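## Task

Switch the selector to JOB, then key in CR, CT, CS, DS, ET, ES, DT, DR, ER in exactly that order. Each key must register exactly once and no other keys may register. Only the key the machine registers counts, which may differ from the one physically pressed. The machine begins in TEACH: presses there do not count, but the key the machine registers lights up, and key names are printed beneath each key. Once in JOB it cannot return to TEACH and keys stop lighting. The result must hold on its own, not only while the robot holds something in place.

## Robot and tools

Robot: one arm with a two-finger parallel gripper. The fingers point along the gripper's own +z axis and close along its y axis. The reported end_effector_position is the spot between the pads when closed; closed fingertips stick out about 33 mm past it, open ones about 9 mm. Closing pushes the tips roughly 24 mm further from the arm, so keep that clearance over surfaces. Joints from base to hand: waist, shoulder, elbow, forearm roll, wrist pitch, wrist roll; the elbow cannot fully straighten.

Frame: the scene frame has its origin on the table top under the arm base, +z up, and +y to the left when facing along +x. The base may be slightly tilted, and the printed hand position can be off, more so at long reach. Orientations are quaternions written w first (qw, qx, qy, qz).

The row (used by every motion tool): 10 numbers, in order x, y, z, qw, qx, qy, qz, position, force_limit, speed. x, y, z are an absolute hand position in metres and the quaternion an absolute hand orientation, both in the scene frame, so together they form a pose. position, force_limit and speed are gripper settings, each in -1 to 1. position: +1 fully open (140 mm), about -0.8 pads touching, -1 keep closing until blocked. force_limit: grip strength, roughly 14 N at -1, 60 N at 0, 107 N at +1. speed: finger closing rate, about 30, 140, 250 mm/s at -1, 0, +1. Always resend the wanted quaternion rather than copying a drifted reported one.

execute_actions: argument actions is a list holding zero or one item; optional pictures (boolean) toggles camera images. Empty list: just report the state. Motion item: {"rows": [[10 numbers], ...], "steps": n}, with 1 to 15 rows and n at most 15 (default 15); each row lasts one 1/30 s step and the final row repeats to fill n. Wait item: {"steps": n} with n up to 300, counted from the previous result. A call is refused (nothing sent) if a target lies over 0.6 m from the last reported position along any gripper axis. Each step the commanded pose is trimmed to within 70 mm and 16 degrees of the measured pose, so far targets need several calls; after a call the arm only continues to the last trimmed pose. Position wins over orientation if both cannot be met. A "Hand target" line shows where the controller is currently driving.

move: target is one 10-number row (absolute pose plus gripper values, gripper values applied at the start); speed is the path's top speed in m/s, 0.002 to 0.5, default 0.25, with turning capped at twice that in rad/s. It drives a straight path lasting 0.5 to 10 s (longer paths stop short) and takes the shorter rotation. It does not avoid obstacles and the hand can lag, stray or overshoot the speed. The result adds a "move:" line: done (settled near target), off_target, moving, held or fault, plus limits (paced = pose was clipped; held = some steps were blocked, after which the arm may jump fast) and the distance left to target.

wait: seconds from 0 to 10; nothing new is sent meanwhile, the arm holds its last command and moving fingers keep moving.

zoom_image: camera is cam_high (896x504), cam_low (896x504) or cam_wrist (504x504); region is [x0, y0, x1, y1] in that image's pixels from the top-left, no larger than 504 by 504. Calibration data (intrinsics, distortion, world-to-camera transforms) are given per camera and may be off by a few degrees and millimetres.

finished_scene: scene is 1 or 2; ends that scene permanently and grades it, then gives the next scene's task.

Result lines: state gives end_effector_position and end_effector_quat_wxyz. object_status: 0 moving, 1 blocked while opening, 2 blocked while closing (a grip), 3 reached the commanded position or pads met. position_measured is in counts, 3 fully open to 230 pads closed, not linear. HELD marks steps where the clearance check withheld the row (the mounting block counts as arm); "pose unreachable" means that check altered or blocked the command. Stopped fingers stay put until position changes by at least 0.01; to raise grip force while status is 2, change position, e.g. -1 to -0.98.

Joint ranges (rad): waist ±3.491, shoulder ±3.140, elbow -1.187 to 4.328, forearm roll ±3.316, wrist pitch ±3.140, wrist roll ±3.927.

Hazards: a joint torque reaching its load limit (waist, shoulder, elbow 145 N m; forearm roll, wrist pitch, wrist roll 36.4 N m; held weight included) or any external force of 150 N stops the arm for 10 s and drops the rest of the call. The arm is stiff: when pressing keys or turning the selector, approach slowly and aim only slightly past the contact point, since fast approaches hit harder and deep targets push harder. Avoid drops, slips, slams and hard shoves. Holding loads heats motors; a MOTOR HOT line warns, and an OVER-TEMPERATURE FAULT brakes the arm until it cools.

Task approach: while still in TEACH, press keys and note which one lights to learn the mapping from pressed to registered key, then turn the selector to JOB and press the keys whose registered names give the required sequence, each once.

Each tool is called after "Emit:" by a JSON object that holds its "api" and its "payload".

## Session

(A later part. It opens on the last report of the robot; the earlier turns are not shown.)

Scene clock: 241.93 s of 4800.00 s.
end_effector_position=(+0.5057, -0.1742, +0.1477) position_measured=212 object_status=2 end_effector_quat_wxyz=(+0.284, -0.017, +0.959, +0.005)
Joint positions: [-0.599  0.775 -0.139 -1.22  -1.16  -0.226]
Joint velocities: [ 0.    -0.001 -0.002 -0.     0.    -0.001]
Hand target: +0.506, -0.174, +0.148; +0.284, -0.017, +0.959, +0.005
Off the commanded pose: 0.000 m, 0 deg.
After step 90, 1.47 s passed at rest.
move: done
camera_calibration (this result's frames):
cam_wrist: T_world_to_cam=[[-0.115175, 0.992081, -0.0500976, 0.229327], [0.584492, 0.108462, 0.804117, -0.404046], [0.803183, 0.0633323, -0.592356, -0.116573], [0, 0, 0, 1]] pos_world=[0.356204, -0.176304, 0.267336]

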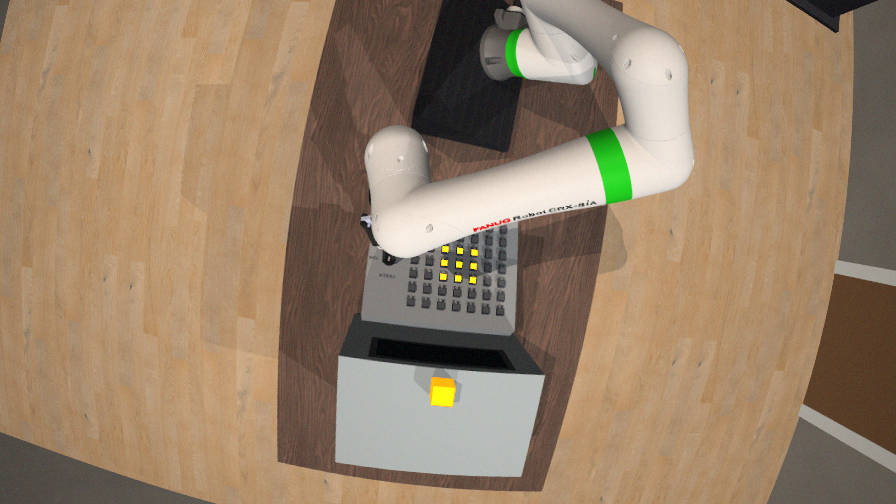

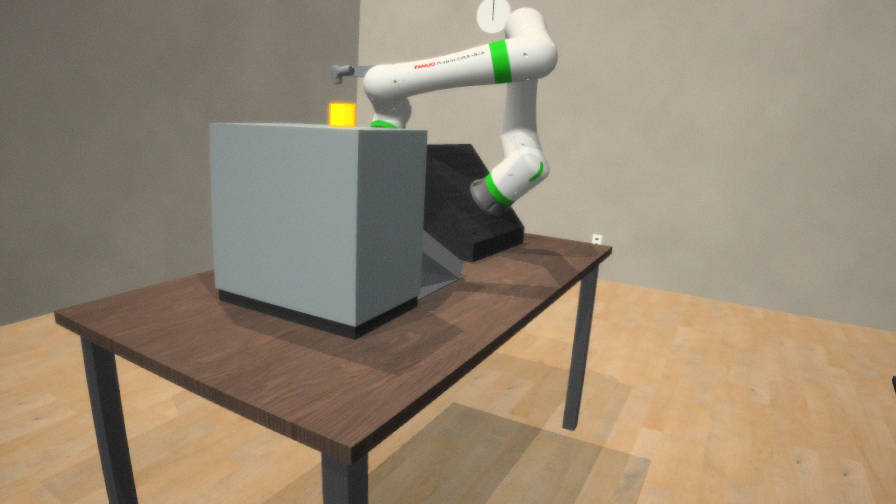

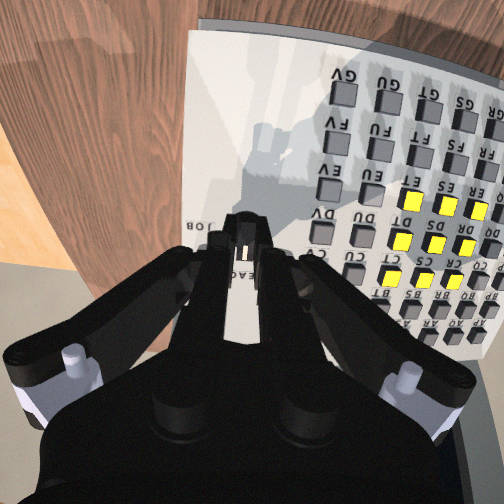

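Emit:
{"api": "move", "payload": {"target": [0.5057,-0.1742,0.1477,0.2603,0.3515,0.8922,0.1132,-1,-0.8,-0.6], "speed": 0.2}}

Emit:
{"api": "move", "payload": {"target": [0.5057,-0.1742,0.1477,0.2006,0.6541,0.7013,0.2008,-1,-0.8,-0.6], "speed": 0.2}}

Scene clock: 251.70 s of 4800.00 s.
end_effector_position=(+0.5057, -0.1742, +0.1477) position_measured=212 object_status=2 end_effector_quat_wxyz=(+0.260, +0.351, +0.892, +0.113)
Joint positions: [-0.599  0.775 -0.139 -1.221 -1.16  -1.012]
Joint velocities: [ 0.001 -0.002 -0.001  0.003  0.    -0.003]
Hand target: +0.506, -0.174, +0.148; +0.260, +0.351, +0.892, +0.113
Off the commanded pose: 0.000 m, 0 deg.
After step 90, 4.43 s passed at rest.
move: done
camera_calibration (this result's frames):
cam_wrist: T_world_to_cam=[[0.506168, 0.789022, 0.348192, -0.179011], [0.43183, -0.581346, 0.689608, -0.430072], [0.746536, -0.198698, -0.634982, -0.127313], [0, 0, 0, 1]] pos_world=[0.371371, -0.134074, 0.27807]

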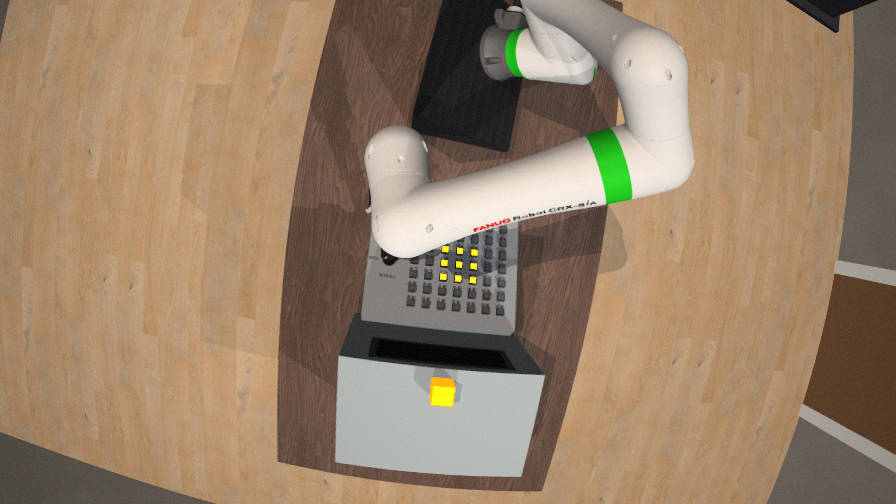

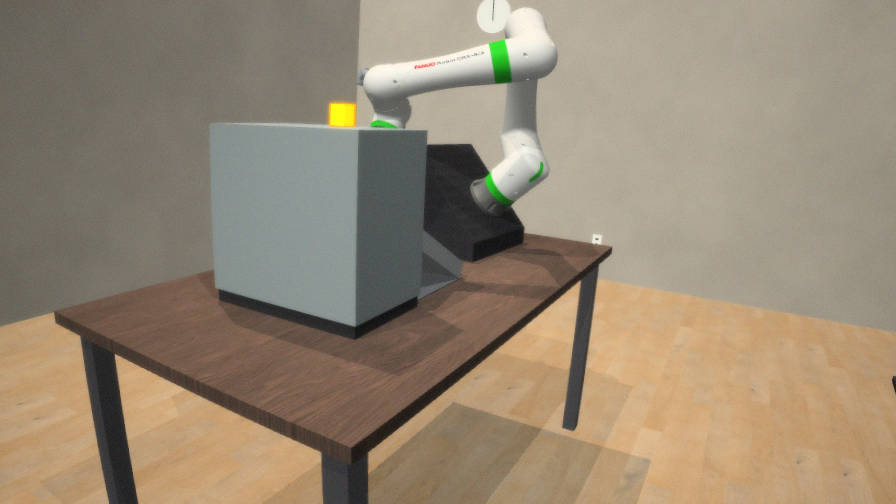

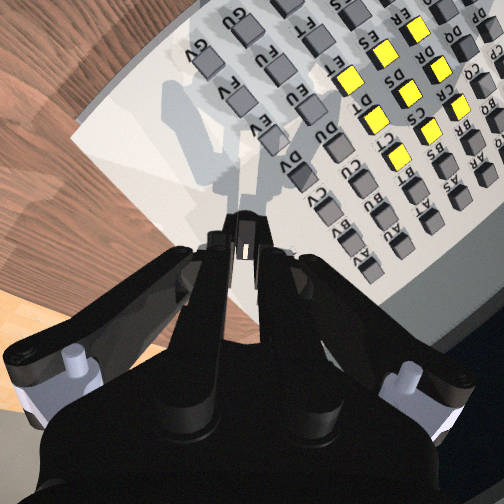

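Scene clock: 253.93 s of 4800.00 s.
end_effector_position=(+0.5056, -0.1743, +0.1476) position_measured=212 object_status=2 end_effector_quat_wxyz=(+0.201, +0.654, +0.701, +0.201)
Joint positions: [-0.599  0.775 -0.139 -1.22  -1.16  -1.762]
Joint velocities: [ 0.001 -0.     0.001  0.     0.    -0.004]
Hand target: +0.506, -0.174, +0.148; +0.201, +0.654, +0.701, +0.201
Off the commanded pose: 0.000 m, 0 deg.
move: done
camera_calibration (this result's frames):
cam_wrist: T_world_to_cam=[[0.826007, 0.158098, 0.541033, -0.479036], [-0.0595004, -0.930039, 0.362612, -0.1941], [0.56051, -0.331712, -0.758812, -0.0381609], [0, 0, 0, 1]] pos_world=[0.405528, -0.117445, 0.3006]

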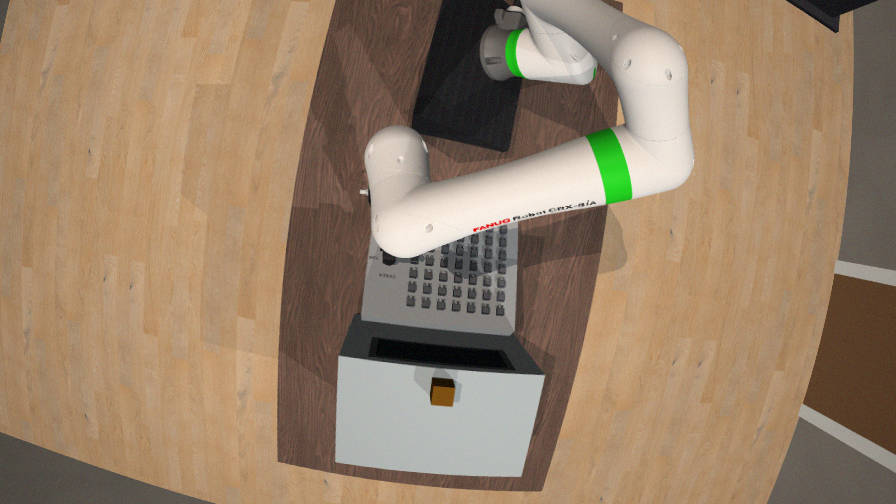

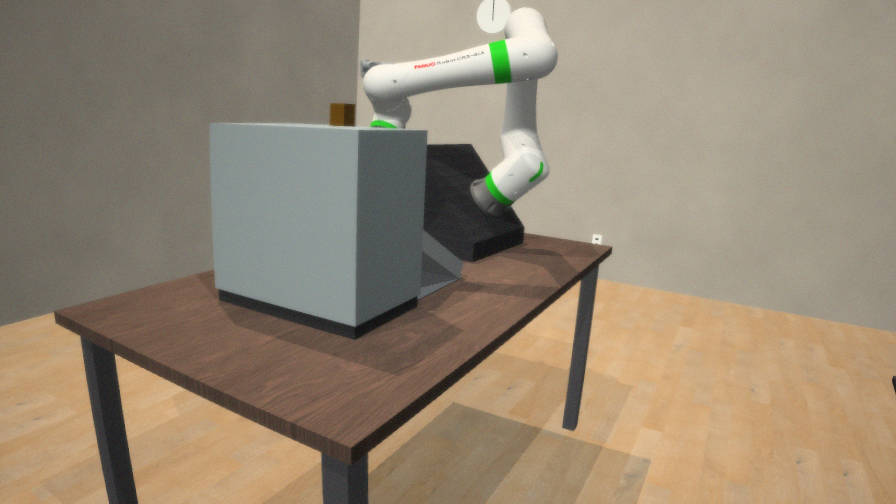

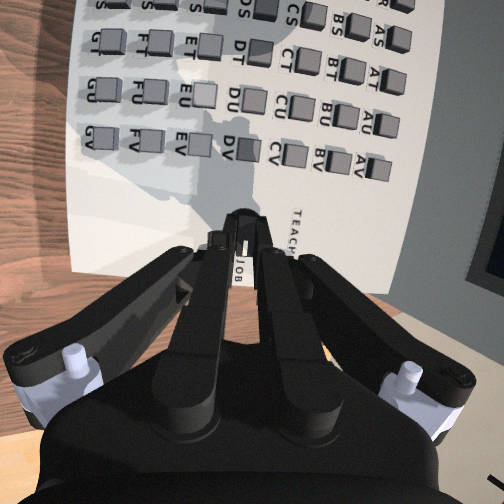

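Emit:
{"api": "move", "payload": {"target": [0.5057,-0.1742,0.1477,0.2006,0.6541,0.7013,0.2008,-0.3,-0.8,0.5], "speed": 0.05}}

Emit:
{"api": "move", "payload": {"target": [0.4812,-0.1751,0.1855,0.2006,0.6541,0.7013,0.2008,-0.3,-0.8,0.5], "speed": 0.1}}

Emit:
{"api": "move", "payload": {"target": [0.4812,-0.1751,0.1855,0.2838,-0.0167,0.9588,0.005,-1,0,0.5], "speed": 0.5}}

Emit:
{"api": "move", "payload": {"target": [0.5542,0.0219,0.1873,0.2838,-0.0167,0.9588,0.005,-1,0,0.5], "speed": 0.15}}

Emit:
{"api": "move", "payload": {"target": [0.5607,0.0221,0.1772,0.2838,-0.0167,0.9588,0.005,-1,0,0.5], "speed": 0.015}}

Emit:
{"api": "move", "payload": {"target": [0.5542,0.0219,0.1873,0.2838,-0.0167,0.9588,0.005,-1,0,0.5], "speed": 0.05}}

Emit:
{"api": "move", "payload": {"target": [0.5566,-0.0465,0.1873,0.2838,-0.0167,0.9588,0.005,-1,0,0.5], "speed": 0.1}}

Emit:
{"api": "move", "payload": {"target": [0.5631,-0.0463,0.1772,0.2838,-0.0167,0.9588,0.005,-1,0,0.5], "speed": 0.015}}

Emit:
{"api": "move", "payload": {"target": [0.5566,-0.0465,0.1873,0.2838,-0.0167,0.9588,0.005,-1,0,0.5], "speed": 0.05}}

Scene clock: 267.50 s of 4800.00 s.
end_effector_position=(+0.5057, -0.1742, +0.1477) position_measured=167 object_status=3 end_effector_quat_wxyz=(+0.201, +0.654, +0.701, +0.201)
Joint positions: [-0.599  0.775 -0.139 -1.22  -1.16  -1.763]
Joint velocities: [-0.001  0.     0.     0.     0.     0.001]
Hand target: +0.506, -0.174, +0.148; +0.201, +0.654, +0.701, +0.201
Off the commanded pose: 0.000 m, 0 deg.
After step 90, 9.87 s passed at rest.
move: done
camera_calibration (this result's frames):
cam_wrist: T_world_to_cam=[[0.825982, 0.158136, 0.54106, -0.47913], [-0.0595283, -0.930007, 0.362689, -0.194051], [0.560544, -0.331783, -0.758756, -0.0381488], [0, 0, 0, 1]] pos_world=[0.405586, -0.117359, 0.300673]

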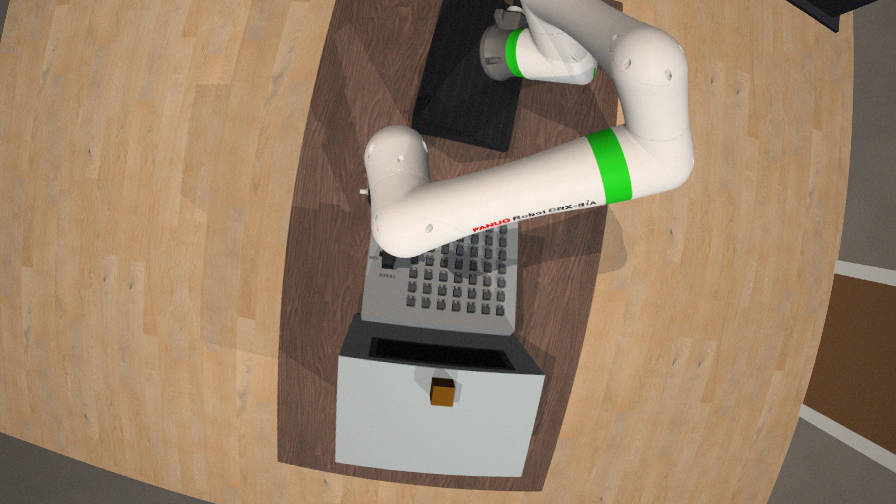

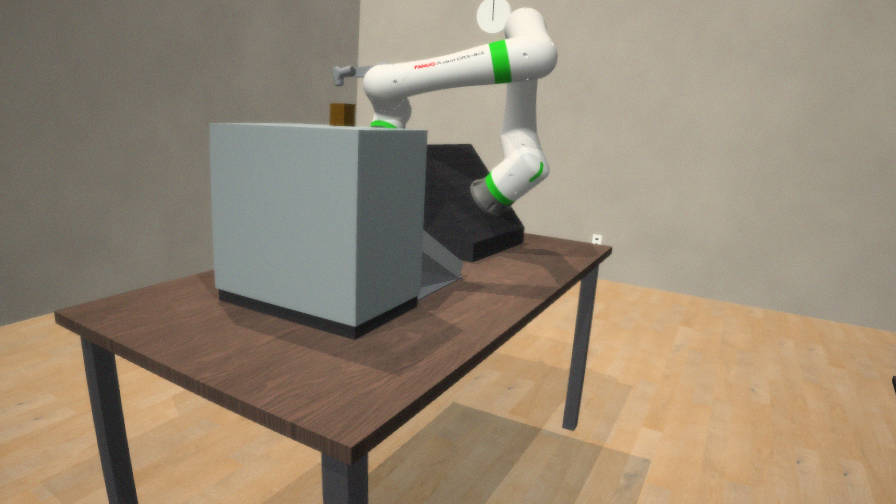

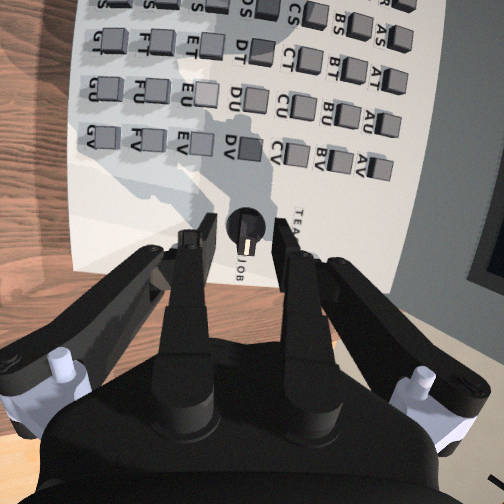

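Scene clock: 268.30 s of 4800.00 s.
end_effector_position=(+0.4811, -0.1751, +0.1854) position_measured=167 object_status=3 end_effector_quat_wxyz=(+0.201, +0.654, +0.701, +0.201)
Joint positions: [-0.668  0.726 -0.146 -1.158 -1.216 -1.787]
Joint velocities: [ 0.    -0.001 -0.001  0.    -0.001 -0.   ]
Hand target: +0.481, -0.175, +0.185; +0.201, +0.654, +0.701, +0.201
Off the commanded pose: 0.000 m, 0 deg.
move: done
camera_calibration (this result's frames):
cam_wrist: T_world_to_cam=[[0.826002, 0.158071, 0.541049, -0.479151], [-0.0596594, -0.929965, 0.362775, -0.209968], [0.560501, -0.331932, -0.758723, 0.00395559], [0, 0, 0, 1]] pos_world=[0.381036, -0.11821, 0.338417]

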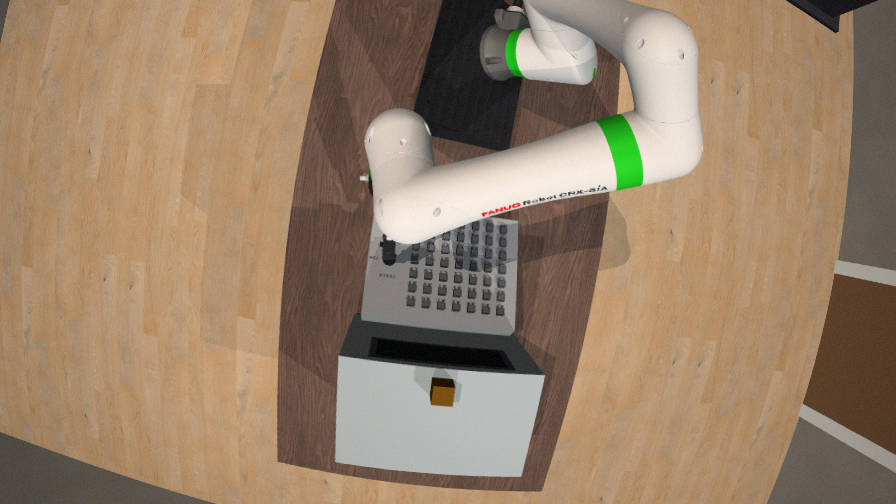

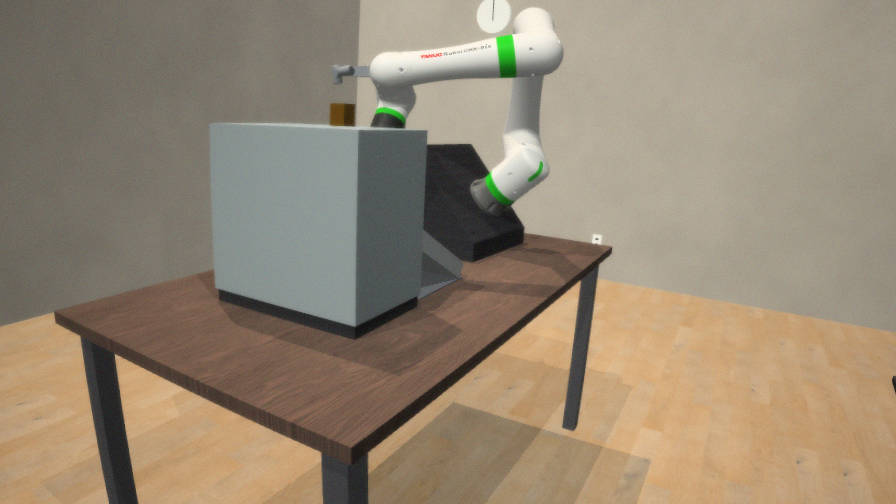

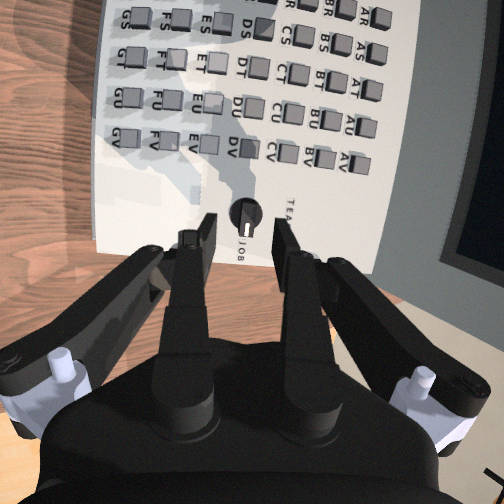

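Scene clock: 270.40 s of 4800.00 s.
end_effector_position=(+0.4812, -0.1751, +0.1855) position_measured=233 object_status=3 end_effector_quat_wxyz=(+0.284, -0.017, +0.959, +0.005)
Joint positions: [-0.668  0.726 -0.146 -1.158 -1.216 -0.251]
Joint velocities: [-0.001  0.001  0.     0.    -0.     0.003]
Hand target: +0.481, -0.175, +0.186; +0.284, -0.017, +0.959, +0.005
Off the commanded pose: 0.000 m, 0 deg.
move: done
camera_calibration (this result's frames):
cam_wrist: T_world_to_cam=[[-0.11504, 0.992093, -0.0501693, 0.229275], [0.58454, 0.108443, 0.804085, -0.420069], [0.803168, 0.0631759, -0.592393, -0.0744643], [0, 0, 0, 1]] pos_world=[0.33173, -0.177205, 0.305162]

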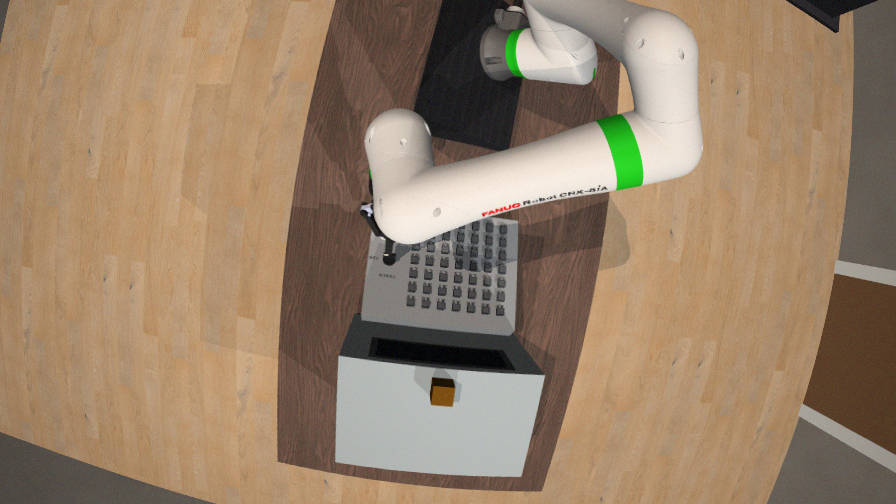

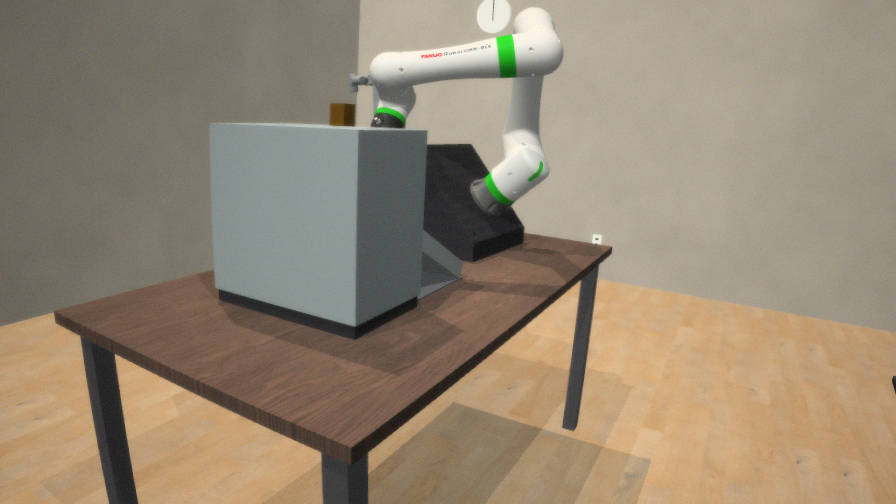

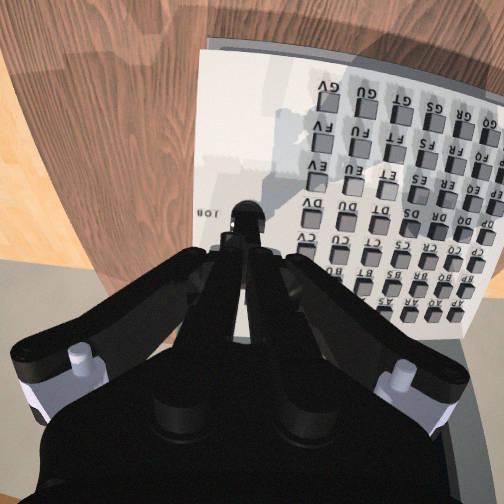

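Scene clock: 272.17 s of 4800.00 s.
end_effector_position=(+0.5546, +0.0220, +0.1874) position_measured=233 object_status=3 end_effector_quat_wxyz=(+0.285, -0.017, +0.959, +0.005)
Joint positions: [-0.358  0.31  -0.266 -1.211 -1.109 -0.641]
Joint velocities: [ 0.002 -0.001  0.002  0.001  0.001 -0.003]
Hand target: +0.555, +0.022, +0.188; +0.285, -0.017, +0.958, +0.005
Off the commanded pose: 0.000 m, 0 deg.
move: done
camera_calibration (this result's frames):
cam_wrist: T_world_to_cam=[[-0.115253, 0.992083, -0.0498847, 0.0423826], [0.583226, 0.108236, 0.805067, -0.485286], [0.804092, 0.0636923, -0.591083, -0.14546], [0, 0, 0, 1]] pos_world=[0.404879, 0.019743, 0.306823]

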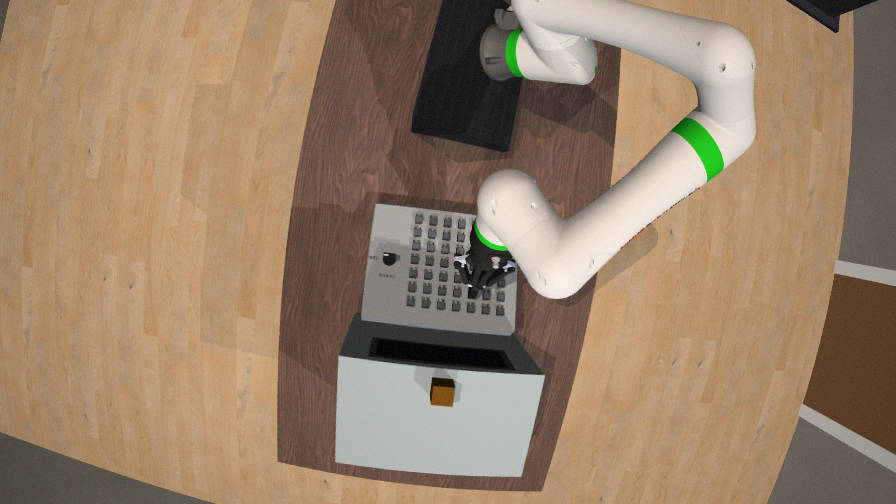

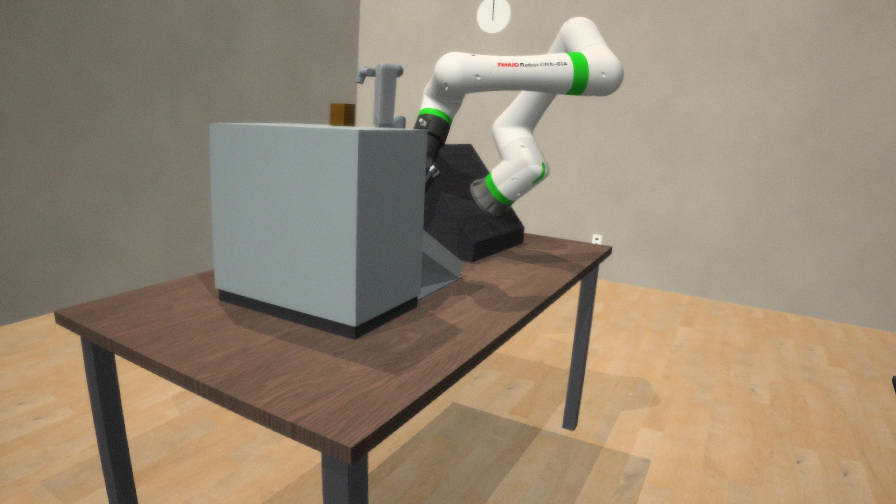

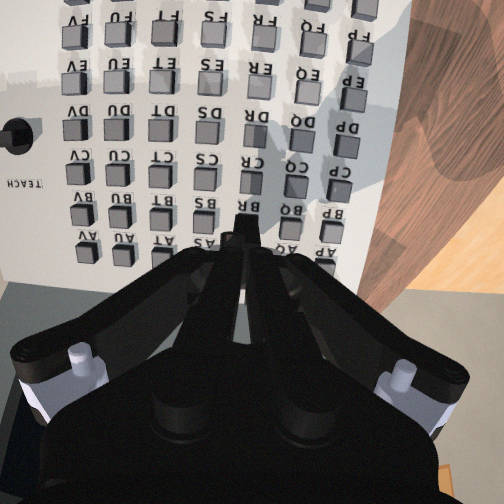

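Scene clock: 273.20 s of 4800.00 s.
end_effector_position=(+0.5607, +0.0221, +0.1773) position_measured=233 object_status=3 end_effector_quat_wxyz=(+0.284, -0.017, +0.959, +0.005)
Joint positions: [-0.338  0.325 -0.263 -1.223 -1.09  -0.636]
Joint velocities: [ 0.001  0.001  0.002 -0.002  0.002  0.   ]
Hand target: +0.561, +0.022, +0.177; +0.284, -0.017, +0.959, +0.005
Off the commanded pose: 0.000 m, 0 deg.
move: done
camera_calibration (this result's frames):
cam_wrist: T_world_to_cam=[[-0.115277, 0.992062, -0.0502392, 0.0425022], [0.584499, 0.108639, 0.804089, -0.481281], [0.803164, 0.0633284, -0.592383, -0.155604], [0, 0, 0, 1]] pos_world=[0.411184, 0.019975, 0.296951]

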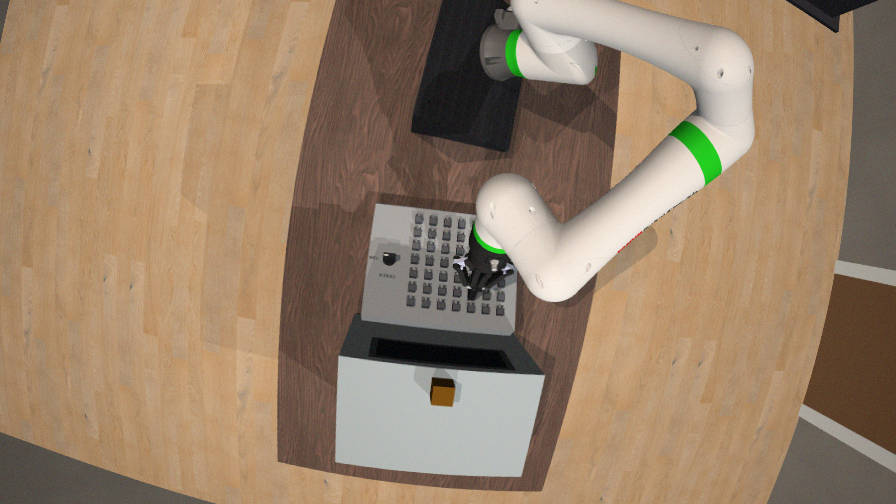

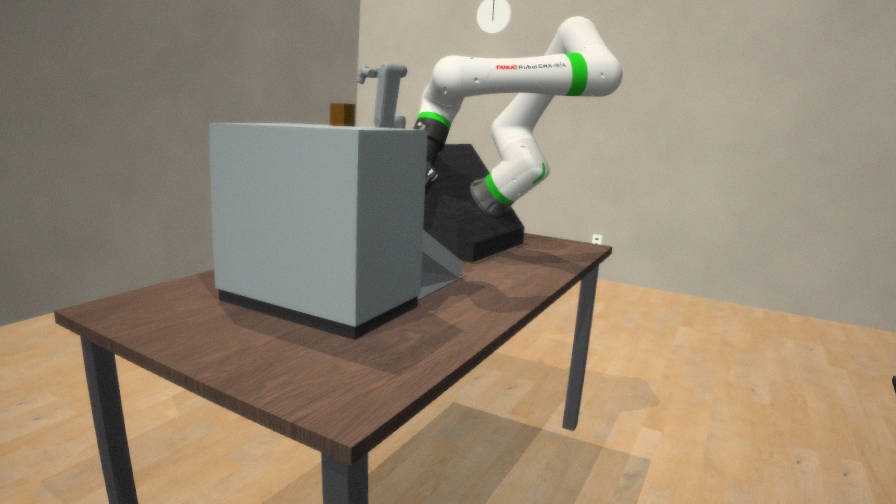

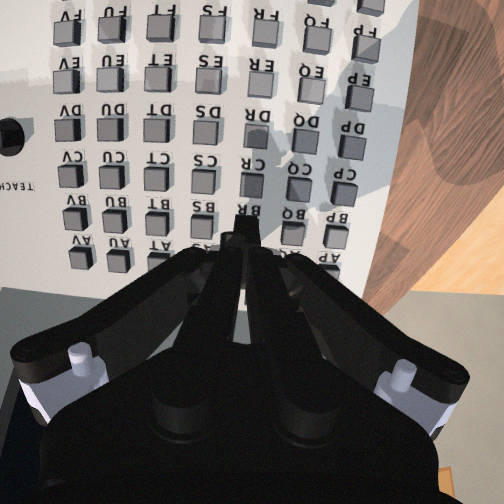

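Scene clock: 273.90 s of 4800.00 s.
end_effector_position=(+0.5542, +0.0219, +0.1872) position_measured=233 object_status=3 end_effector_quat_wxyz=(+0.284, -0.017, +0.959, +0.005)
Joint positions: [-0.358  0.31  -0.266 -1.209 -1.109 -0.642]
Joint velocities: [-0.001 -0.001 -0.001  0.001 -0.001  0.   ]
Hand target: +0.554, +0.022, +0.187; +0.284, -0.017, +0.959, +0.005
Off the commanded pose: 0.000 m, 0 deg.
move: done
camera_calibration (this result's frames):
cam_wrist: T_world_to_cam=[[-0.115062, 0.992091, -0.0501584, 0.0423292], [0.584518, 0.108446, 0.804101, -0.485453], [0.803181, 0.0632027, -0.592373, -0.144525], [0, 0, 0, 1]] pos_world=[0.404706, 0.0197853, 0.306864]

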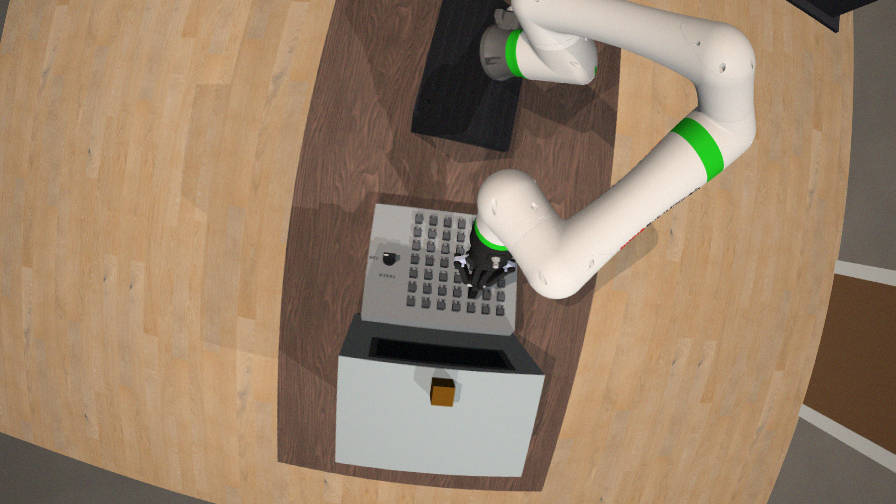

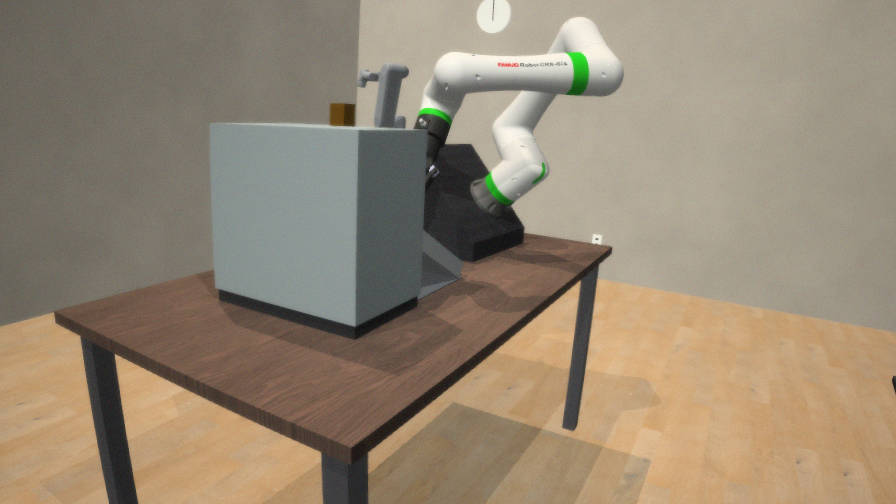

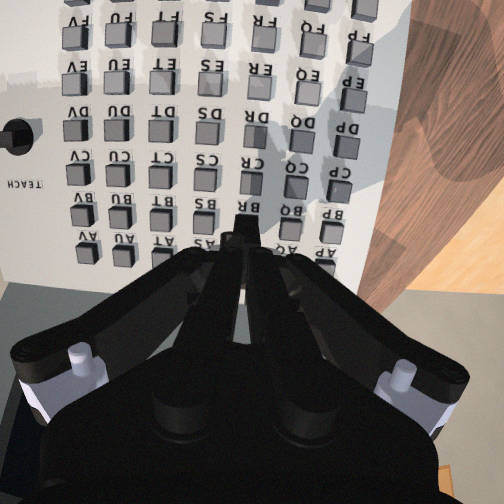

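Scene clock: 274.93 s of 4800.00 s.
end_effector_position=(+0.5566, -0.0464, +0.1873) position_measured=233 object_status=3 end_effector_quat_wxyz=(+0.284, -0.017, +0.959, +0.005)
Joint positions: [-0.442  0.475 -0.193 -1.212 -1.141 -0.521]
Joint velocities: [-0.001  0.002  0.     0.003  0.    -0.002]
Hand target: +0.556, -0.047, +0.187; +0.284, -0.017, +0.959, +0.005
Off the commanded pose: 0.000 m, 0 deg.
move: done
camera_calibration (this result's frames):
cam_wrist: T_world_to_cam=[[-0.115013, 0.992098, -0.0501315, 0.110363], [0.584728, 0.108411, 0.803953, -0.479567], [0.803035, 0.0631516, -0.592576, -0.141934], [0, 0, 0, 1]] pos_world=[0.407088, -0.0485366, 0.306976]

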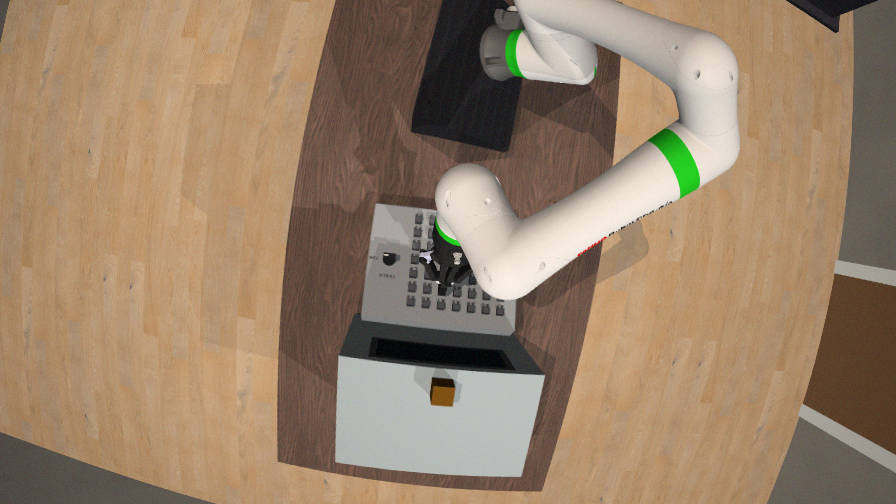

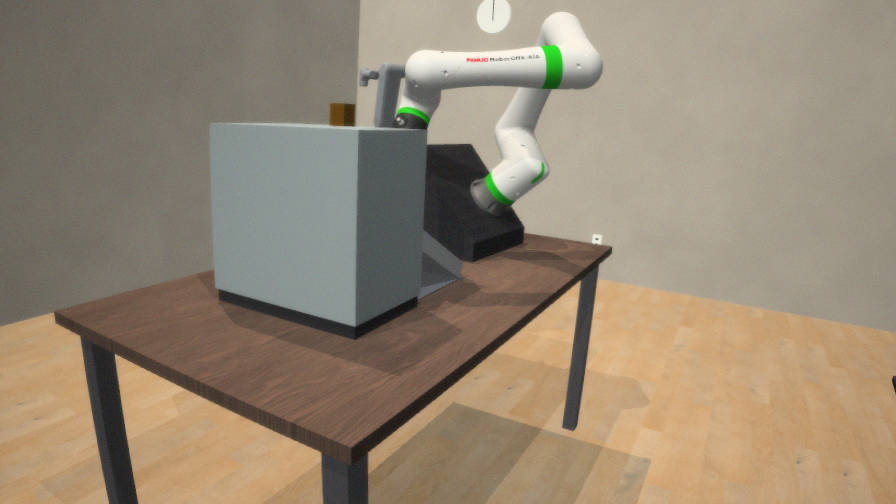

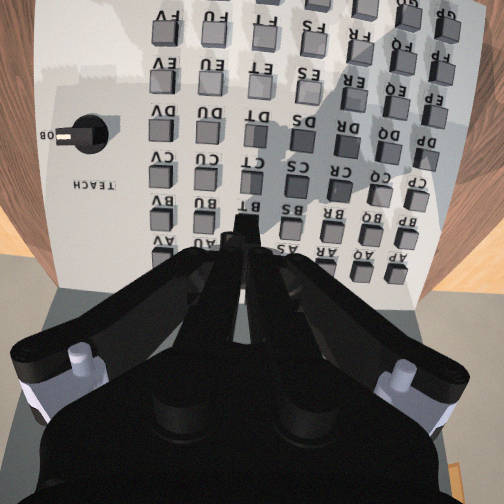

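Scene clock: 275.97 s of 4800.00 s.
end_effector_position=(+0.5631, -0.0463, +0.1774) position_measured=233 object_status=3 end_effector_quat_wxyz=(+0.284, -0.017, +0.959, +0.005)
Joint positions: [-0.423  0.489 -0.189 -1.226 -1.124 -0.514]
Joint velocities: [ 0.001  0.001  0.001 -0.003  0.002 -0.   ]
Hand target: +0.563, -0.046, +0.177; +0.284, -0.017, +0.959, +0.005
Off the commanded pose: 0.000 m, 0 deg.
move: done
camera_calibration (this result's frames):
cam_wrist: T_world_to_cam=[[-0.115314, 0.992056, -0.0502736, 0.11066], [0.584533, 0.108691, 0.804057, -0.475273], [0.803134, 0.0633326, -0.592423, -0.153137], [0, 0, 0, 1]] pos_world=[0.413563, -0.0484241, 0.296988]

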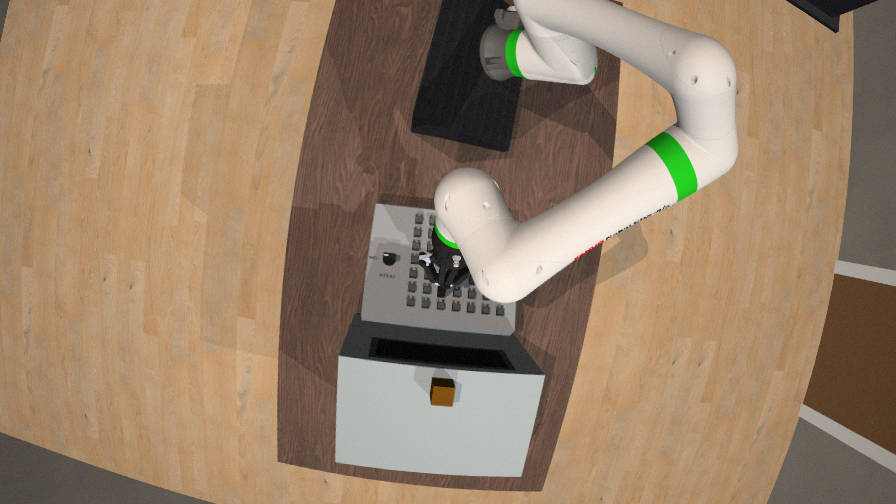

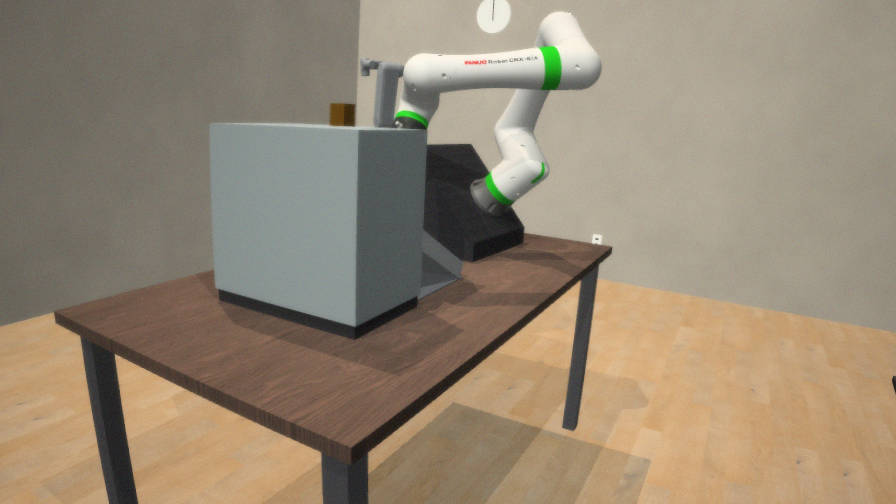

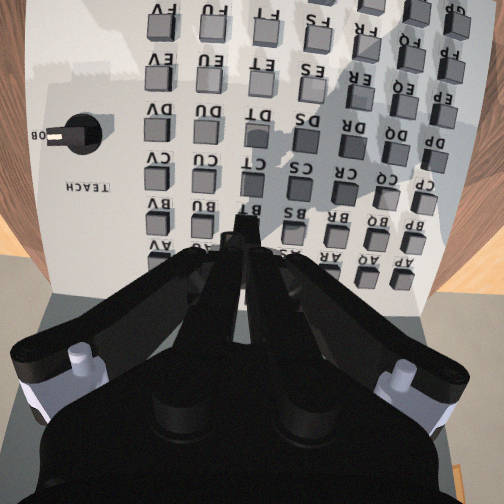

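Scene clock: 276.67 s of 4800.00 s.
end_effector_position=(+0.5566, -0.0465, +0.1872) position_measured=233 object_status=3 end_effector_quat_wxyz=(+0.284, -0.017, +0.959, +0.005)
Joint positions: [-0.442  0.475 -0.193 -1.213 -1.141 -0.52 ]
Joint velocities: [-0.001 -0.001  0.001  0.001 -0.001 -0.001]
Hand target: +0.557, -0.047, +0.187; +0.284, -0.017, +0.959, +0.005
Off the commanded pose: 0.000 m, 0 deg.
move: done
camera_calibration (this result's frames):
cam_wrist: T_world_to_cam=[[-0.115064, 0.992091, -0.0501557, 0.110464], [0.584519, 0.108445, 0.8041, -0.47944], [0.80318, 0.0632061, -0.592374, -0.142128], [0, 0, 0, 1]] pos_world=[0.407106, -0.0486137, 0.306865]

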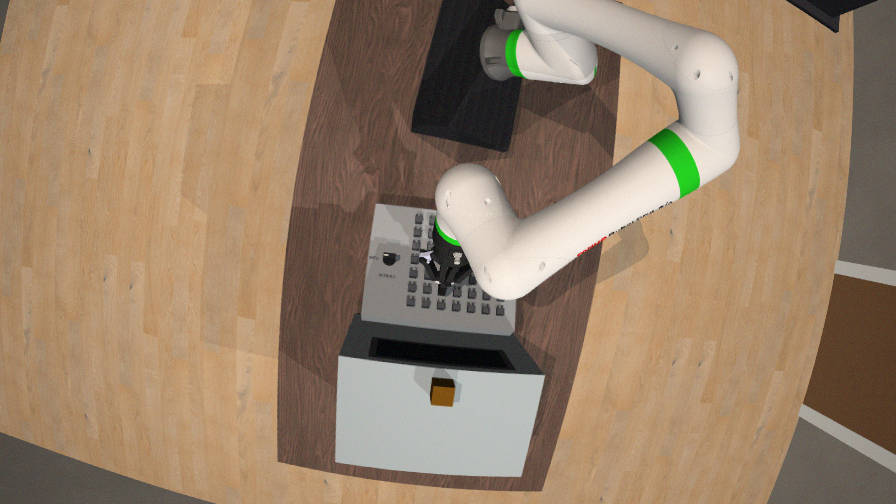

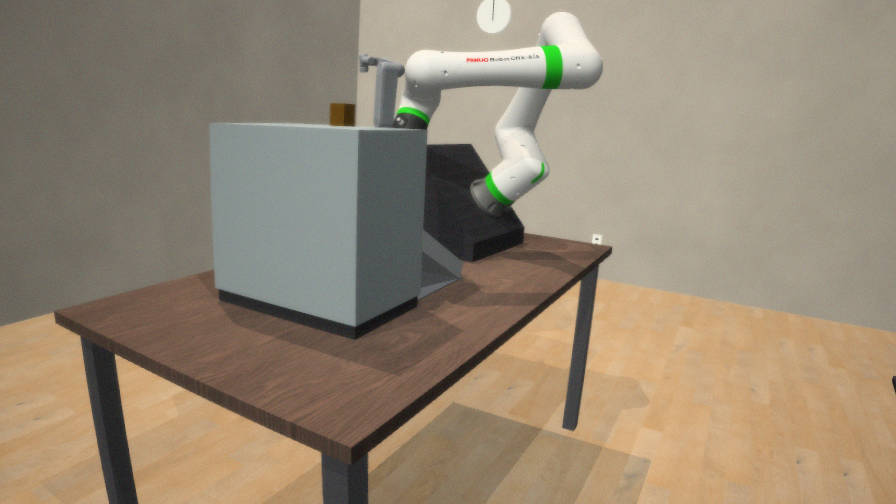

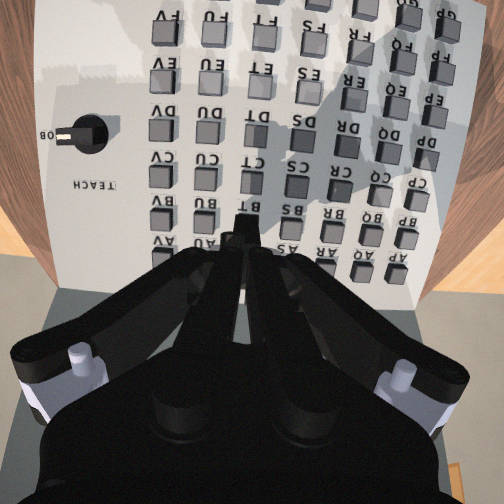

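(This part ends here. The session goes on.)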